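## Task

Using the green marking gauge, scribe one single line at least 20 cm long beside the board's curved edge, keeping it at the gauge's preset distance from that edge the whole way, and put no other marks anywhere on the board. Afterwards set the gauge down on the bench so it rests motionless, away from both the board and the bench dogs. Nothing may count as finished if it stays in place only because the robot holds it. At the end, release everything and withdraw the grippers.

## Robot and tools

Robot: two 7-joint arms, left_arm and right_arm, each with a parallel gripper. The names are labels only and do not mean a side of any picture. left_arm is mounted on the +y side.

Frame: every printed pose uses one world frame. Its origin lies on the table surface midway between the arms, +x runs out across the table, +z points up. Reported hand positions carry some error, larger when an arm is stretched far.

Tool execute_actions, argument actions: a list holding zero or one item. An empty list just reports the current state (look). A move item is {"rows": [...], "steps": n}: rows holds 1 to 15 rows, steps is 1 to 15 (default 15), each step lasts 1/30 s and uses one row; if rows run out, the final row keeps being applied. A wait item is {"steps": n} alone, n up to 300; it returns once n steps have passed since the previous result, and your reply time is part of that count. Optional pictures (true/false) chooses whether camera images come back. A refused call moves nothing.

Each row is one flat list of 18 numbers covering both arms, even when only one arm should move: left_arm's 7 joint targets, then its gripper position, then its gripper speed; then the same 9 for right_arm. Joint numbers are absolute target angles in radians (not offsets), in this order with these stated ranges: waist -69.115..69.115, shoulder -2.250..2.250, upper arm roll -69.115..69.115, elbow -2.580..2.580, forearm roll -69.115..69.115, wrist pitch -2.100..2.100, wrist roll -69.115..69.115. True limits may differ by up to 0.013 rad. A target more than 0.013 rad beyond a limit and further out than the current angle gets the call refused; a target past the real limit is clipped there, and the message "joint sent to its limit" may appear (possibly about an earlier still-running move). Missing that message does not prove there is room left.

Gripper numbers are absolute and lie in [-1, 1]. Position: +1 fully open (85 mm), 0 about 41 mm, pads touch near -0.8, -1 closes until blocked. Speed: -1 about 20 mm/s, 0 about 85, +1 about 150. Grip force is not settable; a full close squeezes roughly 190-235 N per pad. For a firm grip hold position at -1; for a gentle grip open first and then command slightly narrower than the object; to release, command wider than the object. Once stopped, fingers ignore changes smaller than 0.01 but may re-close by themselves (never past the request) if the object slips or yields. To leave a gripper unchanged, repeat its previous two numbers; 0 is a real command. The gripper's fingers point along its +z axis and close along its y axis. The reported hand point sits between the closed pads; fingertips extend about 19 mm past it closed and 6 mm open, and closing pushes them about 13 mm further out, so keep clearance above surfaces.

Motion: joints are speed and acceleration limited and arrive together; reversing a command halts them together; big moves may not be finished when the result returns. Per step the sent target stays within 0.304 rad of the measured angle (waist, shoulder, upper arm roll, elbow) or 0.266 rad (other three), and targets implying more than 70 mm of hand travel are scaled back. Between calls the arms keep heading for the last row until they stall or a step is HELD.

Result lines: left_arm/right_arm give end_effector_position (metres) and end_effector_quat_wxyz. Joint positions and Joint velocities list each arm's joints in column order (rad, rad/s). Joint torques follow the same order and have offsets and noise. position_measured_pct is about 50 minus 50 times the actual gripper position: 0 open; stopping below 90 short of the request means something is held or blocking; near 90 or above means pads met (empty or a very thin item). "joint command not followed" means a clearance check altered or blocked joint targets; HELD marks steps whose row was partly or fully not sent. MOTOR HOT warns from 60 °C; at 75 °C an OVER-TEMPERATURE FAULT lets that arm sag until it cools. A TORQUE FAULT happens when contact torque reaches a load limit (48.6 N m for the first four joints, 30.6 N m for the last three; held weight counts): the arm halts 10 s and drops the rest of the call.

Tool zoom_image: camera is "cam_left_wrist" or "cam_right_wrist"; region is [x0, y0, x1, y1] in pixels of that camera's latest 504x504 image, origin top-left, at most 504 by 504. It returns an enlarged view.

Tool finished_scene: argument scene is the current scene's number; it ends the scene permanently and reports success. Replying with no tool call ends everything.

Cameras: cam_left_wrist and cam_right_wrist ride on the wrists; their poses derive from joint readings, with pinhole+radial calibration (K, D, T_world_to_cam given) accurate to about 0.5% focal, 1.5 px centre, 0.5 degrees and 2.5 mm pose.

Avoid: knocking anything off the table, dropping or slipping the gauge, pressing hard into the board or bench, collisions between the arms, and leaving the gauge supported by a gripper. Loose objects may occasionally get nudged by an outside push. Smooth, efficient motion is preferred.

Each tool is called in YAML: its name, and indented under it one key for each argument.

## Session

execute_actions:
  actions: []

Scene clock: 0.00 s of 4800.00 s.
left_arm: end_effector_position=(-0.0047, +0.6483, +0.1110) position_measured_pct=0.0 end_effector_quat_wxyz=(-0.431, -0.359, +0.705, +0.434) | right_arm: end_effector_position=(+0.3475, -0.5942, +0.2403) position_measured_pct=0.0 end_effector_quat_wxyz=(-0.022, +0.453, +0.890, -0.035)
Joint positions: left_arm=[-0.43   1.051 -0.27   1.943 -0.94   1.211  2.553] | right_arm=[0.701 0.485 0.092 1.436 0.034 1.259 1.207]
Joint velocities: left_arm=[ 0.001  0.001  0.    -0.     0.     0.    -0.001] | right_arm=[ 0.    -0.    -0.     0.     0.001 -0.     0.001]
Joint torques (N m, as the joint torque sensors report them, + toward a larger angle): no reading
Motor temperatures (°C, as the motors report them): left_arm=[29 23 30 30 32 35 36] | right_arm=[27 27 25 28 32 33 40]
camera_calibration (this result's frames):
cam_left_wrist: T_world_to_cam=[[-0.1593, 0.297324, 0.941394, -0.306402], [0.298874, 0.923347, -0.241049, -0.513088], [-0.940903, 0.242959, -0.235952, 0.0113091], [0, 0, 0, 1]] pos_world=[0.115179, 0.562111, 0.167434]
cam_right_wrist: T_world_to_cam=[[0.834645, 0.543865, -0.0870572, 0.0627827], [0.541755, -0.839145, -0.0483352, -0.608869], [-0.0993414, -0.00682092, -0.99503, 0.419407], [0, 0, 0, 1]] pos_world=[0.319122, -0.542214, 0.393358]

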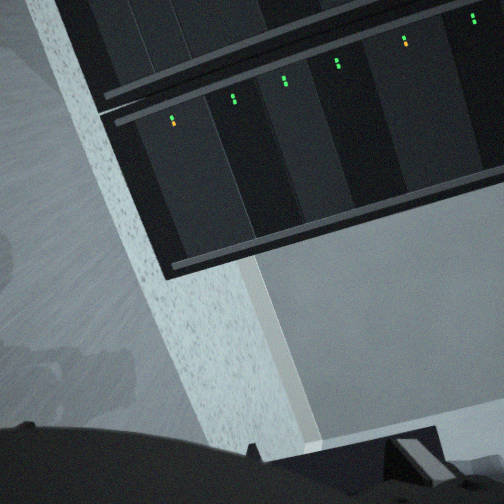

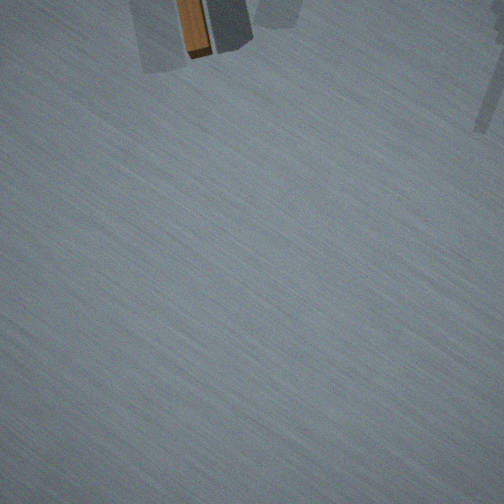

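execute_actions:
  actions:
    - {"rows":[[-0.43,0.3,-0.27,1.943,-0.94,1.211,2.553,1,0,0.4,0.1,0,1.3,0,1.74,0.2,1,0]]}
  pictures: false

execute_actions:
  actions:
    - {"rows":[[0.2,0.1,0,1.3,0,1.74,0,1,0,0.4,0.1,0,1.3,0,1.74,0.2,1,0]]}
  pictures: false

execute_actions:
  actions:
    - {"steps":110}

Scene clock: 2.23 s of 4800.00 s.
left_arm: end_effector_position=(+0.0391, +0.6775, +0.2197) position_measured_pct=0.0 end_effector_quat_wxyz=(-0.253, -0.479, +0.714, +0.444) | right_arm: end_effector_position=(+0.3622, -0.4613, +0.3825) position_measured_pct=0.0 end_effector_quat_wxyz=(+0.025, +0.459, +0.888, -0.005)
Joint positions: left_arm=[-0.43   0.619 -0.27   1.943 -0.94   1.211  2.553] | right_arm=[0.495 0.231 0.03  1.343 0.011 1.518 0.947]
Joint velocities: left_arm=[-0.001 -1.149 -0.    -0.001 -0.001  0.001 -0.001] | right_arm=[-0.42  -0.572 -0.136 -0.197 -0.051  0.918 -0.944]
Joint torques (N m, as the joint torque sensors report them, + toward a larger angle): left_arm=[  0.35 -15.32  -2.06  -3.46  -1.38   1.85  -0.08] | right_arm=[  0.   -13.73   0.57  -8.38   0.07   0.53  -0.11]
Motor temperatures (°C, as the motors report them): left_arm=[29 23 30 30 32 35 36] | right_arm=[27 27 25 28 32 33 40]
Steps of this call (steps 1 to 52: nothing new was sent; steps 53 to 67: all 15 steps of this action). Readings (joint positions | what the end effector reports):
53: left_arm=[-0.430 1.049 -0.270 1.943 -0.940 1.210 2.553] | right_arm=[0.699 0.484 0.092 1.435 0.034 1.260 1.206] | left_arm position_measured_pct=0.0 | right_arm position_measured_pct=0.0
54: left_arm=[-0.430 1.042 -0.270 1.943 -0.940 1.210 2.553] | right_arm=[0.692 0.477 0.092 1.434 0.034 1.264 1.202] | left_arm position_measured_pct=0.0 | right_arm position_measured_pct=0.0
56: left_arm=[-0.430 1.012 -0.270 1.944 -0.940 1.210 2.553] | right_arm=[0.663 0.448 0.086 1.423 0.032 1.287 1.179] | left_arm position_measured_pct=0.0 | right_arm position_measured_pct=0.0
60: left_arm=[-0.430 0.887 -0.269 1.943 -0.940 1.210 2.553] | right_arm=[0.597 0.370 0.062 1.391 0.023 1.355 1.111] | left_arm position_measured_pct=0.0 | right_arm position_measured_pct=0.0
67: the state above

Scene clock: 2.73 s of 4800.00 s.
left_arm: end_effector_position=(+0.2027, +0.6099, +0.3253) position_measured_pct=0.0 end_effector_quat_wxyz=(-0.084, -0.453, +0.801, +0.383) | right_arm: end_effector_position=(+0.3095, -0.3954, +0.4437) position_measured_pct=0.0 end_effector_quat_wxyz=(+0.001, +0.657, +0.754, +0.000)
Joint positions: left_arm=[-0.206  0.32  -0.123  1.723 -0.75   1.401  2.363] | right_arm=[0.404 0.104 0.001 1.301 0.    1.734 0.349]
Joint velocities: left_arm=[ 0.571 -0.448  0.258 -0.571  0.496  0.497 -0.497] | right_arm=[-0.032 -0.04  -0.006 -0.008 -0.001  0.057 -1.217]
Joint torques (N m, as the joint torque sensors report them, + toward a larger angle): left_arm=[  0.05 -14.05  -1.28  -6.27  -1.82   0.61   0.1 ] | right_arm=[  0.2  -10.92  -0.04  -8.26  -0.05   0.4   -0.32]
Motor temperatures (°C, as the motors report them): left_arm=[29 23 30 30 32 35 36] | right_arm=[27 27 25 28 32 33 40]
Steps of this call (steps 1 to 15: all 15 steps of this action). Readings (joint positions | what the end effector reports):
1: left_arm=[-0.430 0.582 -0.270 1.942 -0.940 1.211 2.553] | right_arm=[0.481 0.212 0.025 1.337 0.009 1.550 0.913] | left_arm position_measured_pct=0.0 | right_arm position_measured_pct=0.0
2: left_arm=[-0.428 0.551 -0.269 1.941 -0.939 1.213 2.552] | right_arm=[0.468 0.194 0.021 1.331 0.008 1.581 0.876] | left_arm position_measured_pct=0.0 | right_arm position_measured_pct=0.0
4: left_arm=[-0.408 0.504 -0.256 1.923 -0.924 1.228 2.537] | right_arm=[0.446 0.163 0.013 1.320 0.005 1.636 0.796] | left_arm position_measured_pct=0.0 | right_arm position_measured_pct=0.0
8: left_arm=[-0.335 0.440 -0.196 1.851 -0.861 1.290 2.475] | right_arm=[0.420 0.126 0.005 1.307 0.002 1.700 0.634] | left_arm position_measured_pct=0.0 | right_arm position_measured_pct=0.0
15: the state above

Scene clock: 6.40 s of 4800.00 s.
left_arm: end_effector_position=(+0.3239, +0.2439, +0.4456) position_measured_pct=0.0 end_effector_quat_wxyz=(+0.001, +0.721, +0.693, +0.001) | right_arm: end_effector_position=(+0.3078, -0.3934, +0.4456) position_measured_pct=0.0 end_effector_quat_wxyz=(+0.001, +0.709, +0.705, +0.000)
Joint positions: left_arm=[ 0.2   0.1   0.    1.3   0.    1.74 -0.  ] | right_arm=[0.4  0.1  0.   1.3  0.   1.74 0.2 ]
Joint velocities: left_arm=[ 0.     0.     0.    -0.     0.     0.     0.001] | right_arm=[-0.001 -0.     0.     0.001  0.     0.     0.002]
Joint torques (N m, as the joint torque sensors report them, + toward a larger angle): left_arm=[  0.19 -11.47   0.63  -9.01  -0.2   -0.55   0.17] | right_arm=[  0.05 -10.54   0.44  -8.48  -0.12   0.31  -0.1 ]
Motor temperatures (°C, as the motors report them): left_arm=[29 23 30 30 32 35 36] | right_arm=[27 27 25 28 32 33 40]
Steps of this call (steps 1 to 90: the robot went on to your last target; steps 91 to 110: nothing new was sent). Readings (joint positions | what the end effector reports):
1: left_arm=[-0.187 0.306 -0.114 1.704 -0.733 1.418 2.346] | right_arm=[0.403 0.103 0.000 1.301 0.000 1.736 0.309] | left_arm position_measured_pct=0.0 | right_arm position_measured_pct=0.0
2: left_arm=[-0.167 0.292 -0.107 1.684 -0.716 1.435 2.329] | right_arm=[0.402 0.102 0.000 1.300 0.000 1.738 0.269] | left_arm position_measured_pct=0.0 | right_arm position_measured_pct=0.0
4: left_arm=[-0.128 0.267 -0.092 1.645 -0.682 1.469 2.295] | right_arm=[0.401 0.101 -0.000 1.300 -0.000 1.740 0.216] | left_arm position_measured_pct=0.0 | right_arm position_measured_pct=0.0
8: left_arm=[-0.048 0.225 -0.068 1.564 -0.611 1.537 2.224] | right_arm=[0.400 0.100 -0.000 1.300 -0.000 1.740 0.200] | left_arm position_measured_pct=0.0 | right_arm position_measured_pct=0.0
110: the state above
All arms were judged still, so your last target was given up. Only a new action makes them travel on or press farther. Fingers that are still opening or closing keep moving.
camera_calibration (this result's frames):
cam_left_wrist: T_world_to_cam=[[0.999342, 0.0362354, 0.00153404, -0.341621], [0.0362592, -0.997284, -0.0641092, 0.317432], [-0.000793149, 0.0641226, -0.997942, 0.576342], [0, 0, 0, 1]] pos_world=[0.330343, 0.291992, 0.59603]
cam_right_wrist: T_world_to_cam=[[0.998323, -0.057834, -0.00261942, -0.320087], [-0.0578933, -0.997332, -0.044457, -0.288339], [-0.0000413032, 0.0445341, -0.999008, 0.612501], [0, 0, 0, 1]] pos_world=[0.302883, -0.333358, 0.598236]

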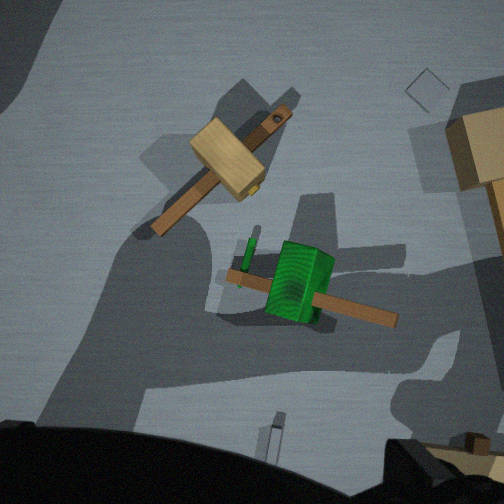

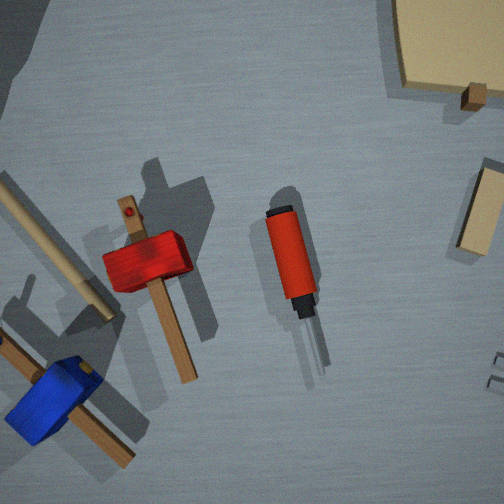

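execute_actions:
  actions:
    - {"rows":[[0.118,0.564,0,1.736,0,0.841,1.27,0,0,-0.1,0.3,0,1.1,0,1.74,-0.3,1,0]]}
  pictures: false

execute_actions:
  actions:
    - {"steps":50}

Scene clock: 11.70 s of 4800.00 s.
left_arm: end_effector_position=(+0.3323, +0.2631, +0.2630) position_measured_pct=36.9 end_effector_quat_wxyz=(-0.114, +0.601, +0.786, -0.090) | right_arm: end_effector_position=(+0.3837, -0.2620, +0.4340) position_measured_pct=0.0 end_effector_quat_wxyz=(+0.001, +0.698, +0.716, +0.000)
Joint positions: left_arm=[0.146 0.379 0.    1.565 0.    1.489 0.251] | right_arm=[ 0.049  0.255  0.001  1.145  0.     1.74  -0.117]
Joint velocities: left_arm=[-0.098  0.66  -0.001  0.609 -0.    -0.789  0.788] | right_arm=[-0.863  0.265 -0.004 -0.263 -0.003  0.    -1.031]
Joint torques (N m, as the joint torque sensors report them, + toward a larger angle): left_arm=[  0.17 -15.85   0.19  -7.38  -0.41   0.76  -0.4 ] | right_arm=[ -0.1  -14.08   0.43  -8.13  -0.46   0.34   0.  ]
Motor temperatures (°C, as the motors report them): left_arm=[29 23 30 30 32 35 36] | right_arm=[27 27 25 28 32 33 40]
Steps of this call (steps 1 to 90: nothing new was sent; then 1.80 s passed at rest; steps 91 to 105: all 15 steps of this action). Readings (joint positions | what the end effector reports):
91: left_arm=[0.200 0.101 0.000 1.301 0.000 1.739 0.001] | right_arm=[0.398 0.101 0.000 1.299 0.000 1.740 0.199] | left_arm position_measured_pct=0.0 | right_arm position_measured_pct=0.0
92: left_arm=[0.198 0.107 0.000 1.306 0.000 1.735 0.005] | right_arm=[0.391 0.105 0.001 1.295 0.001 1.741 0.195] | left_arm position_measured_pct=0.8 | right_arm position_measured_pct=0.0
94: left_arm=[0.190 0.136 0.001 1.332 0.000 1.712 0.028] | right_arm=[0.360 0.125 0.002 1.277 0.001 1.741 0.172] | left_arm position_measured_pct=4.8 | right_arm position_measured_pct=0.0
98: left_arm=[0.170 0.225 0.000 1.419 -0.000 1.635 0.104] | right_arm=[0.251 0.186 0.001 1.217 0.000 1.740 0.079] | left_arm position_measured_pct=16.3 | right_arm position_measured_pct=0.0
105: the state above

Scene clock: 13.37 s of 4800.00 s.
left_arm: end_effector_position=(+0.4330, +0.2773, +0.1197) position_measured_pct=49.6 end_effector_quat_wxyz=(+0.000, +0.129, +0.992, +0.000) | right_arm: end_effector_position=(+0.3913, -0.1949, +0.4289) position_measured_pct=0.0 end_effector_quat_wxyz=(+0.000, +0.709, +0.705, +0.001)
Joint positions: left_arm=[ 0.118  0.564  0.     1.736 -0.     0.841  1.27 ] | right_arm=[-0.1   0.3  -0.    1.1  -0.    1.74 -0.3 ]
Joint velocities: left_arm=[ 0.001 -0.001  0.     0.    -0.     0.     0.001] | right_arm=[ 0.    -0.001 -0.     0.001 -0.001  0.001  0.001]
Joint torques (N m, as the joint torque sensors report them, + toward a larger angle): left_arm=[  0.18 -17.97   0.44  -6.45   0.07  -0.06   0.08] | right_arm=[  0.15 -14.84   0.43  -8.45  -0.17   0.21  -0.18]
Motor temperatures (°C, as the motors report them): left_arm=[29 23 30 30 32 35 36] | right_arm=[27 27 25 28 32 33 40]
Steps of this call (steps 1 to 45: the robot went on to your last target; steps 46 to 50: nothing new was sent). Readings (joint positions | what the end effector reports):
1: left_arm=[0.142 0.401 0.000 1.585 0.000 1.461 0.278] | right_arm=[0.021 0.264 0.001 1.137 0.000 1.740 -0.152] | left_arm position_measured_pct=40.1 | right_arm position_measured_pct=0.0
2: left_arm=[0.139 0.423 0.000 1.605 0.000 1.430 0.309] | right_arm=[-0.007 0.272 0.000 1.128 0.000 1.740 -0.186] | left_arm position_measured_pct=42.9 | right_arm position_measured_pct=0.0
4: left_arm=[0.133 0.465 0.000 1.645 -0.000 1.358 0.382] | right_arm=[-0.052 0.286 -0.001 1.114 -0.001 1.740 -0.246] | left_arm position_measured_pct=47.6 | right_arm position_measured_pct=0.0
8: left_arm=[0.125 0.521 -0.000 1.699 -0.000 1.196 0.544] | right_arm=[-0.090 0.298 -0.002 1.101 -0.001 1.740 -0.298] | left_arm position_measured_pct=49.6 | right_arm position_measured_pct=0.0
50: the state above
All arms were judged still, so your last target was given up. Only a new action makes them travel on or press farther. Fingers that are still opening or closing keep moving.
camera_calibration (this result's frames):
cam_left_wrist: T_world_to_cam=[[0.18154, 0.983383, 0.0000797268, -0.359766], [0.98139, -0.181167, -0.0636508, -0.3098], [-0.0625787, 0.0116334, -0.997972, 0.29033], [0, 0, 0, 1]] pos_world=[0.387516, 0.294285, 0.270051]
cam_right_wrist: T_world_to_cam=[[0.998323, -0.0578311, -0.00269919, -0.392005], [-0.057894, -0.997297, -0.0452399, -0.0859295], [-0.0000756151, 0.0453203, -0.998973, 0.587142], [0, 0, 0, 1]] pos_world=[0.386417, -0.134977, 0.581593]

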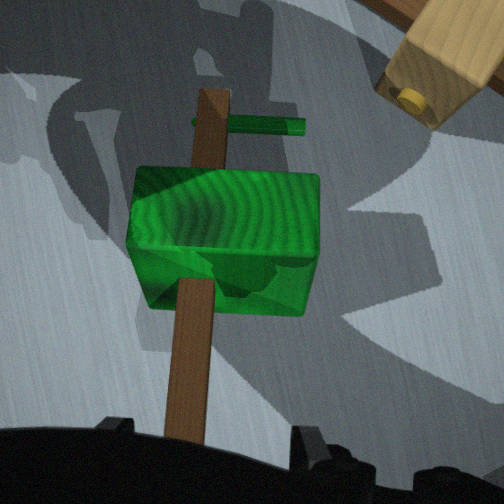

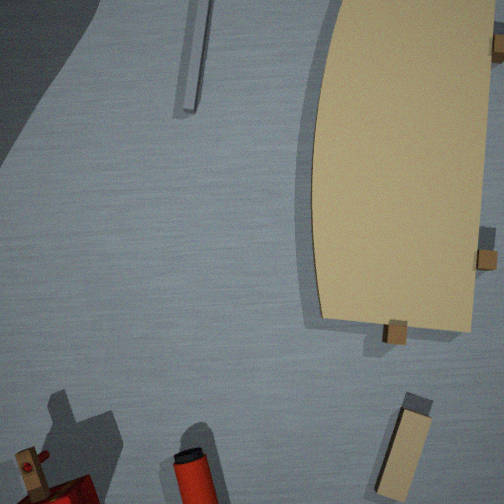

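execute_actions:
  actions:
    - {"rows":[[0.145,0.564,0,1.736,0,0.841,1.24,0,0,-0.1,0.3,0,1.1,0,1.74,-0.3,1,0],[0.145,0.564,0,1.736,0,0.841,1.24,0,0,-0.1,0.3,0,1.1,0,1.74,-0.3,1,0],[0.145,0.564,0,1.736,0,0.841,1.24,0,0,-0.1,0.3,0,1.1,0,1.74,-0.3,1,0],[0.145,0.699,0,1.797,0,0.645,1.24,0,0,-0.1,0.3,0,1.1,0,1.74,-0.3,1,0]]}
  pictures: false

execute_actions:
  actions:
    - {"rows":[[0.145,0.699,0,1.797,0,0.645,1.24,-1,0,-0.1,0.1,0,0.9,0,2.0,-0.3,1,0]]}

execute_actions:
  actions:
    - {"rows":[[0.145,0.3,0,1.797,0,0.645,1.24,-1,0,-0.1,0.1,0,0.9,0,2.0,-0.3,1,0]]}
  pictures: false

execute_actions:
  actions:
    - {"rows":[[0.145,0.3,0,1.9,0,-0.6,1.24,-1,0,-0.1,0.1,0,0.9,0,2.0,-0.3,1,0]]}
  pictures: false

execute_actions:
  actions:
    - {"steps":30}

Scene clock: 17.77 s of 4800.00 s.
left_arm: end_effector_position=(+0.4343, +0.2651, +0.0466) position_measured_pct=49.6 end_effector_quat_wxyz=(+0.002, +0.157, +0.988, +0.000) | right_arm: end_effector_position=(+0.3913, -0.1949, +0.4289) position_measured_pct=0.0 end_effector_quat_wxyz=(+0.000, +0.709, +0.705, +0.001)
Joint positions: left_arm=[ 0.145  0.695 -0.     1.797  0.     0.646  1.24 ] | right_arm=[-0.1   0.3   0.    1.1   0.    1.74 -0.3 ]
Joint velocities: left_arm=[ 0.001  0.032  0.     0.001 -0.    -0.016 -0.001] | right_arm=[ 0.    -0.    -0.    -0.002  0.     0.     0.002]
Joint torques (N m, as the joint torque sensors report them, + toward a larger angle): left_arm=[  0.28 -19.15   0.56  -4.64  -0.29  -0.2    0.12] | right_arm=[ -0.13 -14.81   0.55  -8.45  -0.22   0.1   -0.07]
Motor temperatures (°C, as the motors report them): left_arm=[29 23 30 30 32 35 36] | right_arm=[27 27 25 28 32 33 40]
Steps of this call (steps 1 to 90: nothing new was sent; then 0.90 s passed at rest; steps 91 to 105: all 15 steps of this action). Readings (joint positions | what the end effector reports):
91: left_arm=[0.120 0.564 -0.000 1.736 -0.000 0.841 1.269] | right_arm=[-0.100 0.300 0.000 1.100 -0.000 1.740 -0.300] | left_arm position_measured_pct=49.6 | right_arm position_measured_pct=0.0
92: left_arm=[0.126 0.564 -0.002 1.736 -0.001 0.841 1.264] | right_arm=[-0.100 0.300 0.000 1.100 -0.000 1.740 -0.300] | left_arm position_measured_pct=49.6 | right_arm position_measured_pct=0.0
94: left_arm=[0.139 0.565 0.000 1.736 0.000 0.840 1.248] | right_arm=[-0.100 0.300 0.000 1.100 0.000 1.740 -0.300] | left_arm position_measured_pct=49.6 | right_arm position_measured_pct=0.0
98: left_arm=[0.142 0.623 0.000 1.760 -0.000 0.764 1.242] | right_arm=[-0.100 0.300 0.000 1.100 0.000 1.740 -0.300] | left_arm position_measured_pct=49.6 | right_arm position_measured_pct=0.0
105: the state above

Scene clock: 18.27 s of 4800.00 s.
left_arm: end_effector_position=(+0.4333, +0.2648, +0.0446) position_measured_pct=80.2 end_effector_quat_wxyz=(+0.000, +0.157, +0.988, +0.000) | right_arm: end_effector_position=(+0.3118, -0.2190, +0.5638) position_measured_pct=0.0 end_effector_quat_wxyz=(+0.033, +0.708, +0.703, +0.061)
Joint positions: left_arm=[0.145 0.699 0.    1.797 0.    0.645 1.24 ] | right_arm=[-0.1    0.103  0.     0.901 -0.     1.999 -0.3  ]
Joint velocities: left_arm=[-0.001 -0.001 -0.     0.    -0.     0.002  0.   ] | right_arm=[-0.    -0.039  0.001 -0.035  0.001  0.042  0.   ]
Joint torques (N m, as the joint torque sensors report them, + toward a larger angle): left_arm=[  0.52 -19.13   0.55  -5.17  -0.17  -0.18   0.08] | right_arm=[-0.08 -5.22  0.29 -6.31 -0.03 -0.28 -0.13]
Motor temperatures (°C, as the motors report them): left_arm=[29 23 30 30 32 35 36] | right_arm=[27 27 25 28 32 33 40]
Steps of this call (steps 1 to 15: all 15 steps of this action). Readings (joint positions | what the end effector reports):
1: left_arm=[0.145 0.696 0.000 1.797 0.000 0.645 1.240] | right_arm=[-0.100 0.299 -0.000 1.099 0.000 1.741 -0.300] | left_arm position_measured_pct=49.6 | right_arm position_measured_pct=0.0
2: left_arm=[0.145 0.697 0.000 1.797 0.000 0.645 1.240] | right_arm=[-0.100 0.293 -0.000 1.095 0.000 1.747 -0.300] | left_arm position_measured_pct=50.4 | right_arm position_measured_pct=0.0
4: left_arm=[0.145 0.698 0.000 1.797 0.000 0.645 1.240] | right_arm=[-0.100 0.265 -0.000 1.068 0.000 1.781 -0.300] | left_arm position_measured_pct=54.4 | right_arm position_measured_pct=0.0
8: left_arm=[0.145 0.699 0.000 1.797 0.000 0.645 1.240] | right_arm=[-0.100 0.187 -0.000 0.989 0.000 1.884 -0.300] | left_arm position_measured_pct=65.9 | right_arm position_measured_pct=0.0
15: the state above
camera_calibration (this result's frames):
cam_left_wrist: T_world_to_cam=[[0.237315, 0.971433, 0.0000281308, -0.368517], [0.969472, -0.236834, -0.0635183, -0.297181], [-0.0616971, 0.0151011, -0.997981, 0.214302], [0, 0, 0, 1]] pos_world=[0.388785, 0.284371, 0.195003]
cam_right_wrist: T_world_to_cam=[[0.990231, -0.0605429, 0.125609, -0.384126], [-0.0491636, -0.994563, -0.0917963, -0.0843495], [0.130484, 0.0847242, -0.987824, 0.684585], [0, 0, 0, 1]] pos_world=[0.286899, -0.165148, 0.716756]

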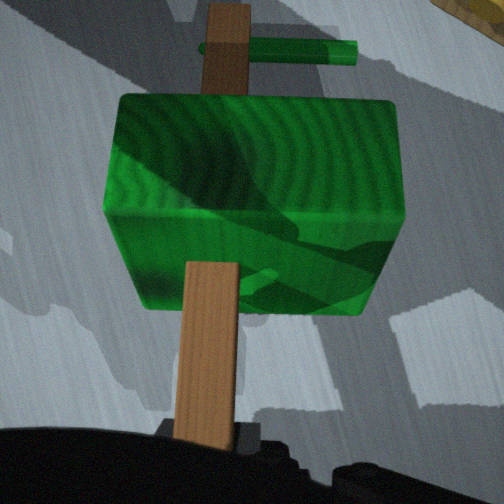

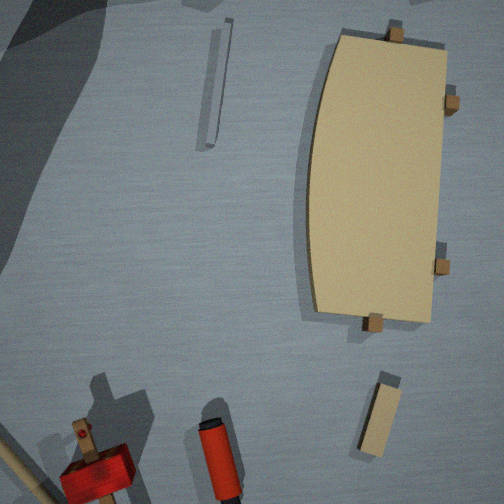

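Scene clock: 18.77 s of 4800.00 s.
left_arm: end_effector_position=(+0.4858, +0.2657, +0.2024) position_measured_pct=80.2 end_effector_quat_wxyz=(+0.158, +0.155, +0.975, +0.028) | right_arm: end_effector_position=(+0.3107, -0.2193, +0.5651) position_measured_pct=0.0 end_effector_quat_wxyz=(+0.033, +0.708, +0.703, +0.062)
Joint positions: left_arm=[ 0.145  0.377 -0.     1.797  0.     0.645  1.24 ] | right_arm=[-0.1  0.1 -0.   0.9  0.   2.  -0.3]
Joint velocities: left_arm=[ 0.    -0.717  0.    -0.011 -0.001 -0.002 -0.001] | right_arm=[-0.    -0.    -0.001  0.001  0.     0.     0.   ]
Joint torques (N m, as the joint torque sensors report them, + toward a larger angle): left_arm=[  0.07 -15.19   0.95  -8.04  -0.34  -0.64   0.06] | right_arm=[ -0.09 -10.01   0.22  -7.65  -0.16  -0.06  -0.13]
Motor temperatures (°C, as the motors report them): left_arm=[29 23 30 30 32 35 36] | right_arm=[27 27 25 28 32 33 40]
Steps of this call (steps 1 to 15: all 15 steps of this action). Readings (joint positions | what the end effector reports):
1: left_arm=[0.145 0.698 0.000 1.797 0.000 0.645 1.240] | right_arm=[-0.100 0.102 0.000 0.900 -0.000 2.000 -0.300] | left_arm position_measured_pct=80.2 | right_arm position_measured_pct=0.0
2: left_arm=[0.145 0.692 0.000 1.798 0.000 0.645 1.240] | right_arm=[-0.100 0.102 0.000 0.900 0.000 2.000 -0.300] | left_arm position_measured_pct=80.2 | right_arm position_measured_pct=0.0
4: left_arm=[0.145 0.664 -0.000 1.799 0.000 0.645 1.240] | right_arm=[-0.100 0.101 0.000 0.900 -0.000 2.000 -0.300] | left_arm position_measured_pct=80.2 | right_arm position_measured_pct=0.0
8: left_arm=[0.145 0.560 -0.000 1.798 0.000 0.645 1.240] | right_arm=[-0.100 0.100 0.000 0.900 -0.000 2.000 -0.300] | left_arm position_measured_pct=80.2 | right_arm position_measured_pct=0.0
15: the state above

Scene clock: 19.27 s of 4800.00 s.
left_arm: end_effector_position=(+0.5747, +0.2670, +0.2838) position_measured_pct=80.2 end_effector_quat_wxyz=(+0.380, +0.145, +0.911, +0.066) | right_arm: end_effector_position=(+0.3107, -0.2193, +0.5651) position_measured_pct=0.0 end_effector_quat_wxyz=(+0.033, +0.708, +0.703, +0.062)
Joint positions: left_arm=[0.145 0.302 0.    1.895 0.    0.153 1.24 ] | right_arm=[-0.1  0.1  0.   0.9  0.   2.  -0.3]
Joint velocities: left_arm=[ 0.    -0.011 -0.     0.043 -0.001 -1.217 -0.   ] | right_arm=[ 0.     0.    -0.     0.002  0.001 -0.    -0.001]
Joint torques (N m, as the joint torque sensors report them, + toward a larger angle): left_arm=[  0.54 -16.36   0.77  -9.83  -0.28  -2.12   0.01] | right_arm=[-0.04 -9.94  0.38 -7.52 -0.19 -0.16 -0.21]
Motor temperatures (°C, as the motors report them): left_arm=[29 23 30 30 32 35 36] | right_arm=[27 27 25 28 32 33 40]
Steps of this call (steps 1 to 15: all 15 steps of this action). Readings (joint positions | what the end effector reports):
1: left_arm=[0.145 0.355 0.000 1.797 -0.000 0.644 1.240] | right_arm=[-0.100 0.100 -0.000 0.900 0.000 2.000 -0.300] | left_arm position_measured_pct=80.2 | right_arm position_measured_pct=0.0
2: left_arm=[0.145 0.337 0.000 1.800 -0.000 0.637 1.240] | right_arm=[-0.100 0.100 0.000 0.900 -0.000 2.000 -0.300] | left_arm position_measured_pct=80.2 | right_arm position_measured_pct=0.0
4: left_arm=[0.145 0.318 0.000 1.818 -0.000 0.594 1.240] | right_arm=[-0.100 0.100 0.000 0.900 0.000 2.000 -0.300] | left_arm position_measured_pct=80.2 | right_arm position_measured_pct=0.0
8: left_arm=[0.145 0.308 0.000 1.866 0.000 0.437 1.240] | right_arm=[-0.100 0.100 -0.000 0.900 -0.000 2.000 -0.300] | left_arm position_measured_pct=80.2 | right_arm position_measured_pct=0.0
15: the state above

Scene clock: 20.27 s of 4800.00 s.
left_arm: end_effector_position=(+0.6628, +0.2684, +0.4927) position_measured_pct=80.2 end_effector_quat_wxyz=(+0.686, +0.113, +0.708, +0.120) | right_arm: end_effector_position=(+0.3107, -0.2193, +0.5651) position_measured_pct=0.0 end_effector_quat_wxyz=(+0.033, +0.708, +0.703, +0.062)
Joint positions: left_arm=[ 0.145  0.3   -0.     1.9    0.    -0.6    1.24 ] | right_arm=[-0.1  0.1 -0.   0.9  0.   2.  -0.3]
Joint velocities: left_arm=[ 0.     0.    -0.     0.     0.     0.001 -0.   ] | right_arm=[-0.     0.    -0.     0.001  0.     0.001  0.001]
Joint torques (N m, as the joint torque sensors report them, + toward a larger angle): left_arm=[  0.01 -17.62   0.8  -10.73   0.05  -3.42   0.11] | right_arm=[-0.04 -9.76  0.24 -7.7  -0.4  -0.3  -0.06]
Motor temperatures (°C, as the motors report them): left_arm=[29 23 30 30 32 35 36] | right_arm=[27 27 25 28 32 33 40]
Steps of this call (steps 1 to 30: the robot went on to your last target). Readings (joint positions | what the end effector reports):
1: left_arm=[0.145 0.301 -0.000 1.896 0.000 0.112 1.240] | right_arm=[-0.100 0.100 0.000 0.900 0.000 2.000 -0.300] | left_arm position_measured_pct=80.2 | right_arm position_measured_pct=0.0
2: left_arm=[0.145 0.301 -0.000 1.897 0.000 0.071 1.240] | right_arm=[-0.100 0.100 0.000 0.900 0.000 2.000 -0.300] | left_arm position_measured_pct=80.2 | right_arm position_measured_pct=0.0
4: left_arm=[0.145 0.301 -0.000 1.898 0.000 -0.010 1.240] | right_arm=[-0.100 0.100 0.000 0.900 0.000 2.000 -0.300] | left_arm position_measured_pct=80.2 | right_arm position_measured_pct=0.0
8: left_arm=[0.145 0.301 -0.000 1.899 0.000 -0.173 1.240] | right_arm=[-0.100 0.100 0.000 0.900 0.000 2.000 -0.300] | left_arm position_measured_pct=80.2 | right_arm position_measured_pct=0.0
30: the state above
camera_calibration (this result's frames):
cam_left_wrist: T_world_to_cam=[[-0.00714107, 0.967774, 0.251718, -0.387432], [0.0961068, -0.249894, 0.963492, -0.414054], [0.995345, 0.0310721, -0.0912252, -0.476084], [0, 0, 0, 1]] pos_world=[0.510895, 0.28627, 0.453031]
cam_right_wrist: T_world_to_cam=[[0.98989, -0.0603793, 0.128346, -0.384611], [-0.0486302, -0.994498, -0.0927855, -0.0841056], [0.133242, 0.0856059, -0.987379, 0.68518], [0, 0, 0, 1]] pos_world=[0.285338, -0.165521, 0.718092]

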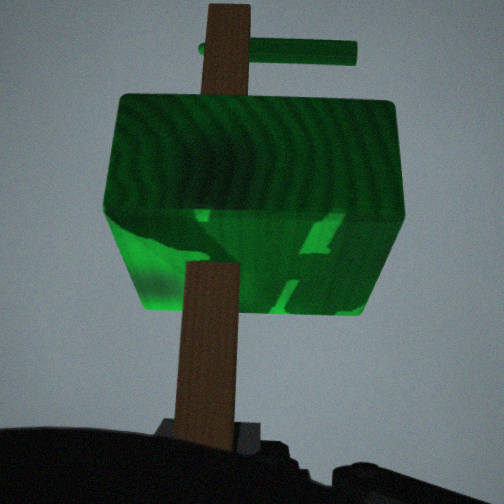

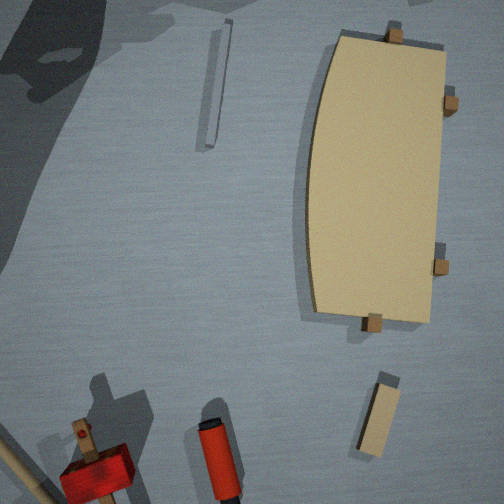

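execute_actions:
  actions:
    - {"rows":[[0.5,0.899,0,2.369,0,-1.697,0,-1,0,-0.1,0.1,0,0.9,0,2.0,-1.453,1,0]]}
  pictures: false

execute_actions:
  actions:
    - {"steps":45}
  pictures: false

execute_actions:
  actions:
    - {"rows":[[1.06,0.899,0,2.369,0,-1.697,0,-1,0,-0.158,0.3,0,1.1,0,1.74,-1.453,1,0]]}
  pictures: false

execute_actions:
  actions:
    - {"steps":35}

Scene clock: 24.47 s of 4800.00 s.
left_arm: end_effector_position=(+0.6261, +0.1502, +0.3044) position_measured_pct=80.2 end_effector_quat_wxyz=(+0.602, +0.260, +0.748, +0.104) | right_arm: end_effector_position=(+0.3107, -0.2193, +0.5651) position_measured_pct=0.0 end_effector_quat_wxyz=(+0.017, +0.861, +0.504, +0.069)
Joint positions: left_arm=[ 0.323  0.506 -0.     2.098  0.    -0.777  1.065] | right_arm=[-0.1    0.1   -0.     0.9   -0.     2.    -0.806]
Joint velocities: left_arm=[ 0.313  0.503  0.003  0.482 -0.    -0.435 -0.433] | right_arm=[ 0.    -0.    -0.001  0.001  0.    -0.001 -1.215]
Joint torques (N m, as the joint torque sensors report them, + toward a larger angle): left_arm=[  0.   -18.45   0.65  -7.89  -0.08  -3.25   0.41] | right_arm=[ 0.03 -9.9   0.33 -7.82 -0.15 -0.2  -0.04]
Motor temperatures (°C, as the motors report them): left_arm=[29 23 30 30 32 35 36] | right_arm=[27 27 25 28 32 33 40]
Steps of this call (steps 1 to 15: the robot went on to your last target; steps 16 to 90: nothing new was sent; then 0.70 s passed at rest; steps 91 to 105: all 15 steps of this action). Readings (joint positions | what the end effector reports):
91: left_arm=[0.147 0.301 -0.000 1.901 0.000 -0.601 1.239] | right_arm=[-0.100 0.100 -0.000 0.900 -0.000 2.000 -0.301] | left_arm position_measured_pct=80.2 | right_arm position_measured_pct=0.0
92: left_arm=[0.153 0.307 -0.002 1.905 0.001 -0.607 1.235] | right_arm=[-0.100 0.100 -0.000 0.900 -0.000 2.000 -0.311] | left_arm position_measured_pct=80.2 | right_arm position_measured_pct=0.0
94: left_arm=[0.181 0.335 -0.004 1.929 0.001 -0.630 1.213] | right_arm=[-0.100 0.100 -0.000 0.900 -0.000 2.000 -0.361] | left_arm position_measured_pct=80.2 | right_arm position_measured_pct=0.0
98: left_arm=[0.240 0.395 -0.001 1.989 0.000 -0.681 1.161] | right_arm=[-0.100 0.100 -0.000 0.900 -0.000 2.000 -0.521] | left_arm position_measured_pct=80.2 | right_arm position_measured_pct=0.0
105: the state above

Scene clock: 25.97 s of 4800.00 s.
left_arm: end_effector_position=(+0.5312, +0.0590, +0.2348) position_measured_pct=80.2 end_effector_quat_wxyz=(+0.577, +0.577, +0.408, +0.408) | right_arm: end_effector_position=(+0.3107, -0.2193, +0.5651) position_measured_pct=0.0 end_effector_quat_wxyz=(-0.006, +0.976, +0.204, +0.070)
Joint positions: left_arm=[ 0.5    0.899  0.     2.369 -0.    -1.697  0.   ] | right_arm=[-0.1    0.1    0.     0.9    0.     2.    -1.453]
Joint velocities: left_arm=[ 0.002  0.    -0.     0.     0.     0.    -0.   ] | right_arm=[-0.    -0.    -0.001  0.002 -0.001  0.     0.001]
Joint torques (N m, as the joint torque sensors report them, + toward a larger angle): left_arm=[  0.13 -18.73   0.76  -2.11  -0.17  -3.52   0.21] | right_arm=[ 0.11 -9.86  0.23 -7.75 -0.24 -0.23 -0.16]
Motor temperatures (°C, as the motors report them): left_arm=[29 23 30 30 32 35 36] | right_arm=[27 27 25 28 32 33 40]
Steps of this call (steps 1 to 45: the robot went on to your last target). Readings (joint positions | what the end effector reports):
1: left_arm=[0.334 0.523 -0.000 2.114 -0.000 -0.792 1.050] | right_arm=[-0.100 0.100 -0.000 0.900 -0.000 2.000 -0.846] | left_arm position_measured_pct=80.2 | right_arm position_measured_pct=0.0
2: left_arm=[0.344 0.540 -0.000 2.129 -0.000 -0.807 1.035] | right_arm=[-0.100 0.100 -0.000 0.900 -0.000 2.000 -0.887] | left_arm position_measured_pct=80.2 | right_arm position_measured_pct=0.0
4: left_arm=[0.363 0.577 -0.000 2.159 -0.000 -0.839 1.003] | right_arm=[-0.100 0.100 -0.000 0.900 -0.000 2.000 -0.968] | left_arm position_measured_pct=80.2 | right_arm position_measured_pct=0.0
8: left_arm=[0.399 0.659 0.000 2.214 -0.000 -0.911 0.931] | right_arm=[-0.100 0.100 -0.000 0.900 -0.000 2.000 -1.131] | left_arm position_measured_pct=80.2 | right_arm position_measured_pct=0.0
45: the state above

Scene clock: 26.47 s of 4800.00 s.
left_arm: end_effector_position=(+0.4393, -0.0972, +0.2348) position_measured_pct=80.2 end_effector_quat_wxyz=(+0.632, +0.632, +0.316, +0.317) | right_arm: end_effector_position=(+0.3842, -0.1713, +0.4308) position_measured_pct=0.0 end_effector_quat_wxyz=(-0.000, +0.973, +0.232, +0.002)
Joint positions: left_arm=[ 0.803  0.899 -0.001  2.369  0.    -1.697  0.   ] | right_arm=[-0.156  0.297 -0.001  1.099 -0.     1.742 -1.453]
Joint velocities: left_arm=[ 0.722 -0.     0.002 -0.    -0.001 -0.    -0.   ] | right_arm=[-0.014  0.04   0.003  0.039  0.002 -0.048 -0.001]
Joint torques (N m, as the joint torque sensors report them, + toward a larger angle): left_arm=[  0.56 -19.08   0.94  -1.72   0.02  -3.84   0.04] | right_arm=[  0.47 -19.16   0.83 -10.15  -0.14   0.3   -0.19]
Motor temperatures (°C, as the motors report them): left_arm=[29 23 30 30 32 35 36] | right_arm=[27 27 25 28 32 33 40]
Steps of this call (steps 1 to 15: all 15 steps of this action). Readings (joint positions | what the end effector reports):
1: left_arm=[0.501 0.899 -0.000 2.369 0.000 -1.697 0.000] | right_arm=[-0.100 0.101 0.000 0.901 0.000 1.999 -1.453] | left_arm position_measured_pct=80.2 | right_arm position_measured_pct=0.0
2: left_arm=[0.508 0.899 -0.001 2.369 0.001 -1.697 0.000] | right_arm=[-0.103 0.107 0.000 0.905 0.000 1.993 -1.453] | left_arm position_measured_pct=80.2 | right_arm position_measured_pct=0.0
4: left_arm=[0.538 0.899 -0.002 2.369 0.002 -1.697 0.000] | right_arm=[-0.111 0.134 0.001 0.931 0.000 1.959 -1.453] | left_arm position_measured_pct=80.2 | right_arm position_measured_pct=0.0
8: left_arm=[0.635 0.899 -0.001 2.369 0.000 -1.697 0.000] | right_arm=[-0.133 0.212 0.000 1.009 0.000 1.857 -1.453] | left_arm position_measured_pct=80.2 | right_arm position_measured_pct=0.0
15: the state above

Scene clock: 27.63 s of 4800.00 s.
left_arm: end_effector_position=(+0.3270, -0.2034, +0.2348) position_measured_pct=80.2 end_effector_quat_wxyz=(+0.668, +0.668, +0.233, +0.233) | right_arm: end_effector_position=(+0.3847, -0.1706, +0.4289) position_measured_pct=0.0 end_effector_quat_wxyz=(-0.000, +0.973, +0.232, +0.001)
Joint positions: left_arm=[ 1.06   0.899  0.     2.369 -0.    -1.697 -0.   ] | right_arm=[-0.158  0.3    0.     1.1    0.     1.74  -1.453]
Joint velocities: left_arm=[-0.    -0.     0.     0.     0.    -0.001  0.001] | right_arm=[ 0.     0.     0.     0.001  0.    -0.     0.001]
Joint torques (N m, as the joint torque sensors report them, + toward a larger angle): left_arm=[  0.34 -18.86   1.18  -1.99  -0.33  -3.73  -0.05] | right_arm=[  0.01 -14.83   0.39  -8.66  -0.11   0.22  -0.02]
Motor temperatures (°C, as the motors report them): left_arm=[29 23 30 30 32 35 36] | right_arm=[27 27 25 28 32 33 40]
Steps of this call (steps 1 to 30: the robot went on to your last target; steps 31 to 35: nothing new was sent). Readings (joint positions | what the end effector reports):
1: left_arm=[0.827 0.899 -0.000 2.369 0.000 -1.697 0.000] | right_arm=[-0.157 0.297 -0.000 1.100 -0.000 1.741 -1.453] | left_arm position_measured_pct=80.2 | right_arm position_measured_pct=0.0
2: left_arm=[0.851 0.899 -0.000 2.369 0.000 -1.697 0.000] | right_arm=[-0.157 0.298 -0.000 1.100 -0.000 1.740 -1.453] | left_arm position_measured_pct=80.2 | right_arm position_measured_pct=0.0
4: left_arm=[0.899 0.899 -0.000 2.369 0.000 -1.697 0.000] | right_arm=[-0.157 0.299 -0.000 1.100 -0.000 1.740 -1.453] | left_arm position_measured_pct=80.2 | right_arm position_measured_pct=0.0
8: left_arm=[0.994 0.899 0.000 2.369 -0.000 -1.697 -0.000] | right_arm=[-0.158 0.300 -0.000 1.100 -0.000 1.740 -1.453] | left_arm position_measured_pct=80.2 | right_arm position_measured_pct=0.0
35: the state above
All arms were judged still, so your last target was given up. Only a new action makes them travel on or press farther. Fingers that are still opening or closing keep moving.
camera_calibration (this result's frames):
cam_left_wrist: T_world_to_cam=[[0.0598119, 0.0471423, 0.997096, -0.252485], [-0.739488, -0.668867, 0.0759829, 0.145288], [0.670507, -0.741885, -0.00514506, -0.22188], [0, 0, 0, 1]] pos_world=[0.271313, -0.0555287, 0.23957]
cam_right_wrist: T_world_to_cam=[[0.405873, -0.91392, -0.00408753, -0.301506], [-0.913026, -0.405268, -0.0462789, 0.368344], [0.0406387, 0.0225154, -0.99892, 0.566464], [0, 0, 0, 1]] pos_world=[0.43566, -0.139029, 0.581666]

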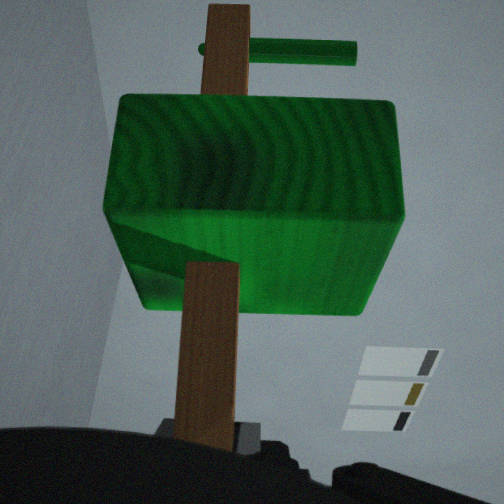

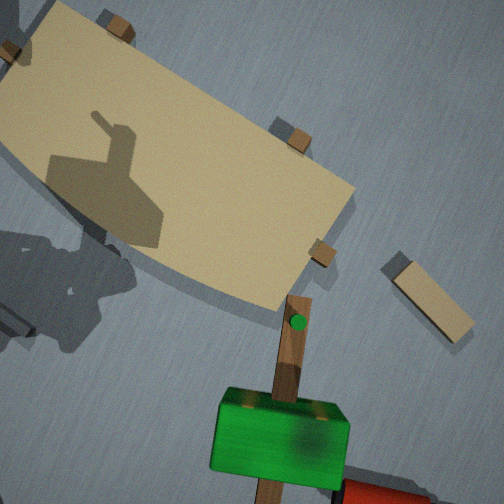

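execute_actions:
  actions:
    - {"rows":[[1.06,0.899,0,2.369,0,-1.697,0,-1,0,-0.15,0.278,0,1.545,0,1.318,-1.64,1,0]]}
  pictures: false

execute_actions:
  actions:
    - {"steps":20}

Scene clock: 29.83 s of 4800.00 s.
left_arm: end_effector_position=(+0.3270, -0.2034, +0.2348) position_measured_pct=80.2 end_effector_quat_wxyz=(+0.668, +0.668, +0.233, +0.233) | right_arm: end_effector_position=(+0.3747, -0.1775, +0.3141) position_measured_pct=0.0 end_effector_quat_wxyz=(+0.000, +0.990, +0.144, -0.002)
Joint positions: left_arm=[ 1.06   0.899  0.     2.369 -0.    -1.697 -0.   ] | right_arm=[-0.151  0.281  0.     1.494  0.     1.371 -1.625]
Joint velocities: left_arm=[-0.    -0.001  0.     0.    -0.     0.     0.001] | right_arm=[ 0.008 -0.012  0.001  0.677 -0.001 -0.711 -0.205]
Joint torques (N m, as the joint torque sensors report them, + toward a larger angle): left_arm=[ -0.19 -19.01   0.76  -1.97  -0.22  -3.43   0.1 ] | right_arm=[  0.08 -15.48   0.32  -9.63  -0.2    0.16  -0.43]
Motor temperatures (°C, as the motors report them): left_arm=[29 23 30 30 32 35 36] | right_arm=[27 27 25 28 32 33 40]
Steps of this call (steps 1 to 51: nothing new was sent; steps 52 to 66: all 15 steps of this action). Readings (joint positions | what the end effector reports):
52: left_arm=[1.060 0.899 0.000 2.369 -0.000 -1.697 0.000] | right_arm=[-0.158 0.300 -0.000 1.101 -0.000 1.739 -1.453] | left_arm position_measured_pct=80.2 | right_arm position_measured_pct=0.0
53: left_arm=[1.060 0.899 0.000 2.369 -0.000 -1.697 -0.000] | right_arm=[-0.158 0.299 -0.000 1.106 -0.000 1.735 -1.456] | left_arm position_measured_pct=80.2 | right_arm position_measured_pct=0.0
55: left_arm=[1.060 0.899 0.000 2.369 -0.000 -1.697 -0.000] | right_arm=[-0.157 0.296 -0.000 1.133 -0.000 1.711 -1.473] | left_arm position_measured_pct=80.2 | right_arm position_measured_pct=0.0
59: left_arm=[1.060 0.899 0.000 2.369 -0.000 -1.697 -0.000] | right_arm=[-0.154 0.287 -0.000 1.255 -0.000 1.605 -1.542] | left_arm position_measured_pct=80.2 | right_arm position_measured_pct=0.0
66: the state above

Scene clock: 30.50 s of 4800.00 s.
left_arm: end_effector_position=(+0.3270, -0.2034, +0.2348) position_measured_pct=80.2 end_effector_quat_wxyz=(+0.668, +0.668, +0.233, +0.233) | right_arm: end_effector_position=(+0.3720, -0.1788, +0.2997) position_measured_pct=0.0 end_effector_quat_wxyz=(-0.000, +0.991, +0.137, +0.000)
Joint positions: left_arm=[ 1.06   0.899  0.     2.369 -0.    -1.697  0.   ] | right_arm=[-0.15   0.278  0.     1.545  0.     1.318 -1.64 ]
Joint velocities: left_arm=[ 0.     0.     0.    -0.    -0.    -0.001  0.001] | right_arm=[-0.    -0.001  0.    -0.001  0.001 -0.    -0.001]
Joint torques (N m, as the joint torque sensors report them, + toward a larger angle): left_arm=[  0.1  -18.39   0.9   -1.96  -0.13  -3.44  -0.14] | right_arm=[ -0.16 -14.28   0.54  -8.53  -0.1    0.14  -0.15]
Motor temperatures (°C, as the motors report them): left_arm=[29 23 30 30 32 35 36] | right_arm=[27 27 25 28 32 33 40]
Steps of this call (steps 1 to 20: the robot went on to your last target). Readings (joint positions | what the end effector reports):
1: left_arm=[1.060 0.899 0.000 2.369 -0.000 -1.697 -0.000] | right_arm=[-0.150 0.281 0.000 1.514 0.000 1.350 -1.631] | left_arm position_measured_pct=80.2 | right_arm position_measured_pct=0.0
2: left_arm=[1.060 0.899 0.000 2.369 -0.000 -1.697 0.000] | right_arm=[-0.150 0.280 0.000 1.529 0.000 1.335 -1.636] | left_arm position_measured_pct=80.2 | right_arm position_measured_pct=0.0
4: left_arm=[1.060 0.899 0.000 2.369 -0.000 -1.697 -0.000] | right_arm=[-0.150 0.280 0.000 1.542 0.000 1.320 -1.640] | left_arm position_measured_pct=80.2 | right_arm position_measured_pct=0.0
8: left_arm=[1.060 0.899 0.000 2.369 -0.000 -1.697 -0.000] | right_arm=[-0.150 0.279 0.000 1.545 -0.000 1.318 -1.640] | left_arm position_measured_pct=80.2 | right_arm position_measured_pct=0.0
20: the state above
camera_calibration (this result's frames):
cam_left_wrist: T_world_to_cam=[[0.059812, 0.0471413, 0.997096, -0.252484], [-0.739494, -0.668861, 0.0759823, 0.145286], [0.6705, -0.741892, -0.00514517, -0.221879], [0, 0, 0, 1]] pos_world=[0.271309, -0.0555315, 0.23957]
cam_right_wrist: T_world_to_cam=[[0.22109, -0.975244, -0.00426249, -0.246586], [-0.974296, -0.220677, -0.045264, 0.402912], [0.0432028, 0.0141603, -0.998966, 0.435626], [0, 0, 0, 1]] pos_world=[0.428253, -0.157737, 0.452362]

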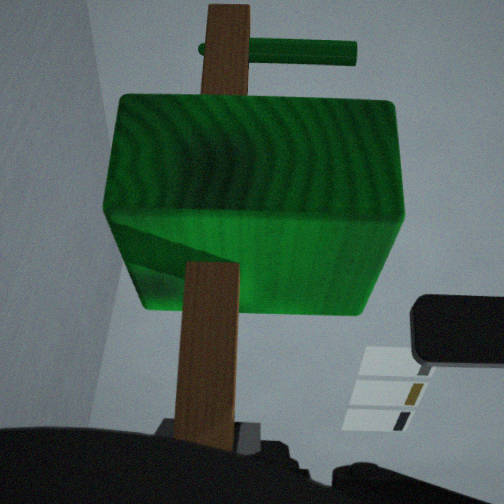

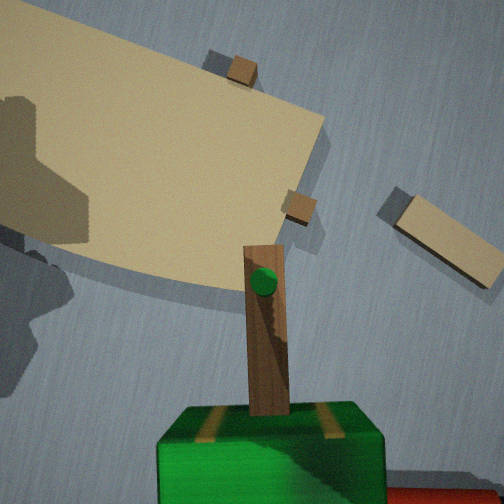

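execute_actions:
  actions:
    - {"rows":[[1.06,0.899,0,2.369,0,-1.697,0,-1,0,-0.15,0.33,0,1.6056,0,1.206,-1.64,1,0]]}

Scene clock: 33.07 s of 4800.00 s.
left_arm: end_effector_position=(+0.3270, -0.2034, +0.2348) position_measured_pct=80.2 end_effector_quat_wxyz=(+0.668, +0.668, +0.233, +0.233) | right_arm: end_effector_position=(+0.3813, -0.1754, +0.2596) position_measured_pct=0.0 end_effector_quat_wxyz=(-0.000, +0.991, +0.137, +0.000)
Joint positions: left_arm=[ 1.06   0.899  0.     2.369 -0.    -1.697 -0.   ] | right_arm=[-0.15   0.33   0.     1.606  0.     1.206 -1.64 ]
Joint velocities: left_arm=[-0.001 -0.001 -0.     0.    -0.     0.001  0.001] | right_arm=[ 0.     0.002 -0.001  0.001 -0.001 -0.    -0.001]
Joint torques (N m, as the joint torque sensors report them, + toward a larger angle): left_arm=[  0.51 -18.84   0.67  -1.92  -0.29  -3.48  -0.09] | right_arm=[ -0.1  -15.18   0.55  -8.06  -0.18   0.17  -0.1 ]
Motor temperatures (°C, as the motors report them): left_arm=[29 23 30 30 32 35 36] | right_arm=[27 28 25 28 32 33 40]
Steps of this call (steps 1 to 15: the robot went on to your last target; steps 16 to 62: nothing new was sent; steps 63 to 77: all 15 steps of this action). Readings (joint positions | what the end effector reports):
63: left_arm=[1.060 0.899 0.000 2.369 -0.000 -1.697 -0.000] | right_arm=[-0.150 0.279 0.000 1.546 -0.000 1.316 -1.640] | left_arm position_measured_pct=80.2 | right_arm position_measured_pct=0.0
64: left_arm=[1.060 0.899 0.000 2.369 -0.000 -1.697 0.000] | right_arm=[-0.150 0.284 0.000 1.551 -0.000 1.307 -1.640] | left_arm position_measured_pct=80.2 | right_arm position_measured_pct=0.0
66: left_arm=[1.060 0.899 0.000 2.369 -0.000 -1.697 -0.000] | right_arm=[-0.150 0.307 0.000 1.576 0.000 1.261 -1.640] | left_arm position_measured_pct=80.2 | right_arm position_measured_pct=0.0
70: left_arm=[1.060 0.899 0.000 2.369 -0.000 -1.697 0.000] | right_arm=[-0.150 0.328 -0.000 1.604 -0.000 1.208 -1.640] | left_arm position_measured_pct=80.2 | right_arm position_measured_pct=0.0
77: the state above
camera_calibration (this result's frames):
cam_left_wrist: T_world_to_cam=[[0.0598118, 0.0471415, 0.997096, -0.252484], [-0.739494, -0.668861, 0.0759822, 0.145286], [0.6705, -0.741892, -0.00514486, -0.221879], [0, 0, 0, 1]] pos_world=[0.271309, -0.0555316, 0.23957]
cam_right_wrist: T_world_to_cam=[[0.221093, -0.975244, -0.00422769, -0.245569], [-0.974307, -0.220686, -0.0449799, 0.410893], [0.0429333, 0.0140638, -0.998979, 0.395189], [0, 0, 0, 1]] pos_world=[0.437662, -0.154369, 0.412229]

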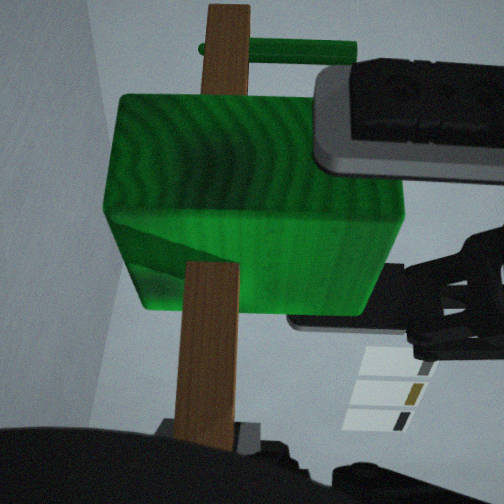

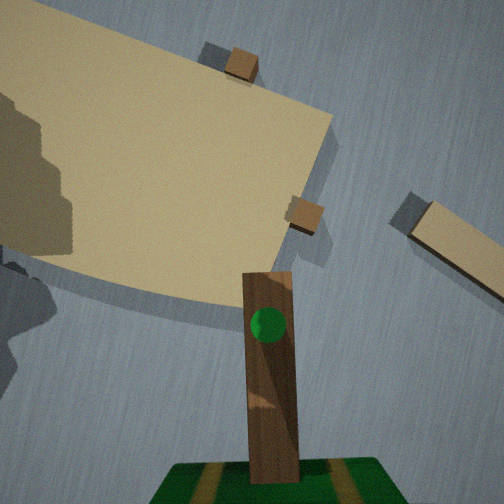

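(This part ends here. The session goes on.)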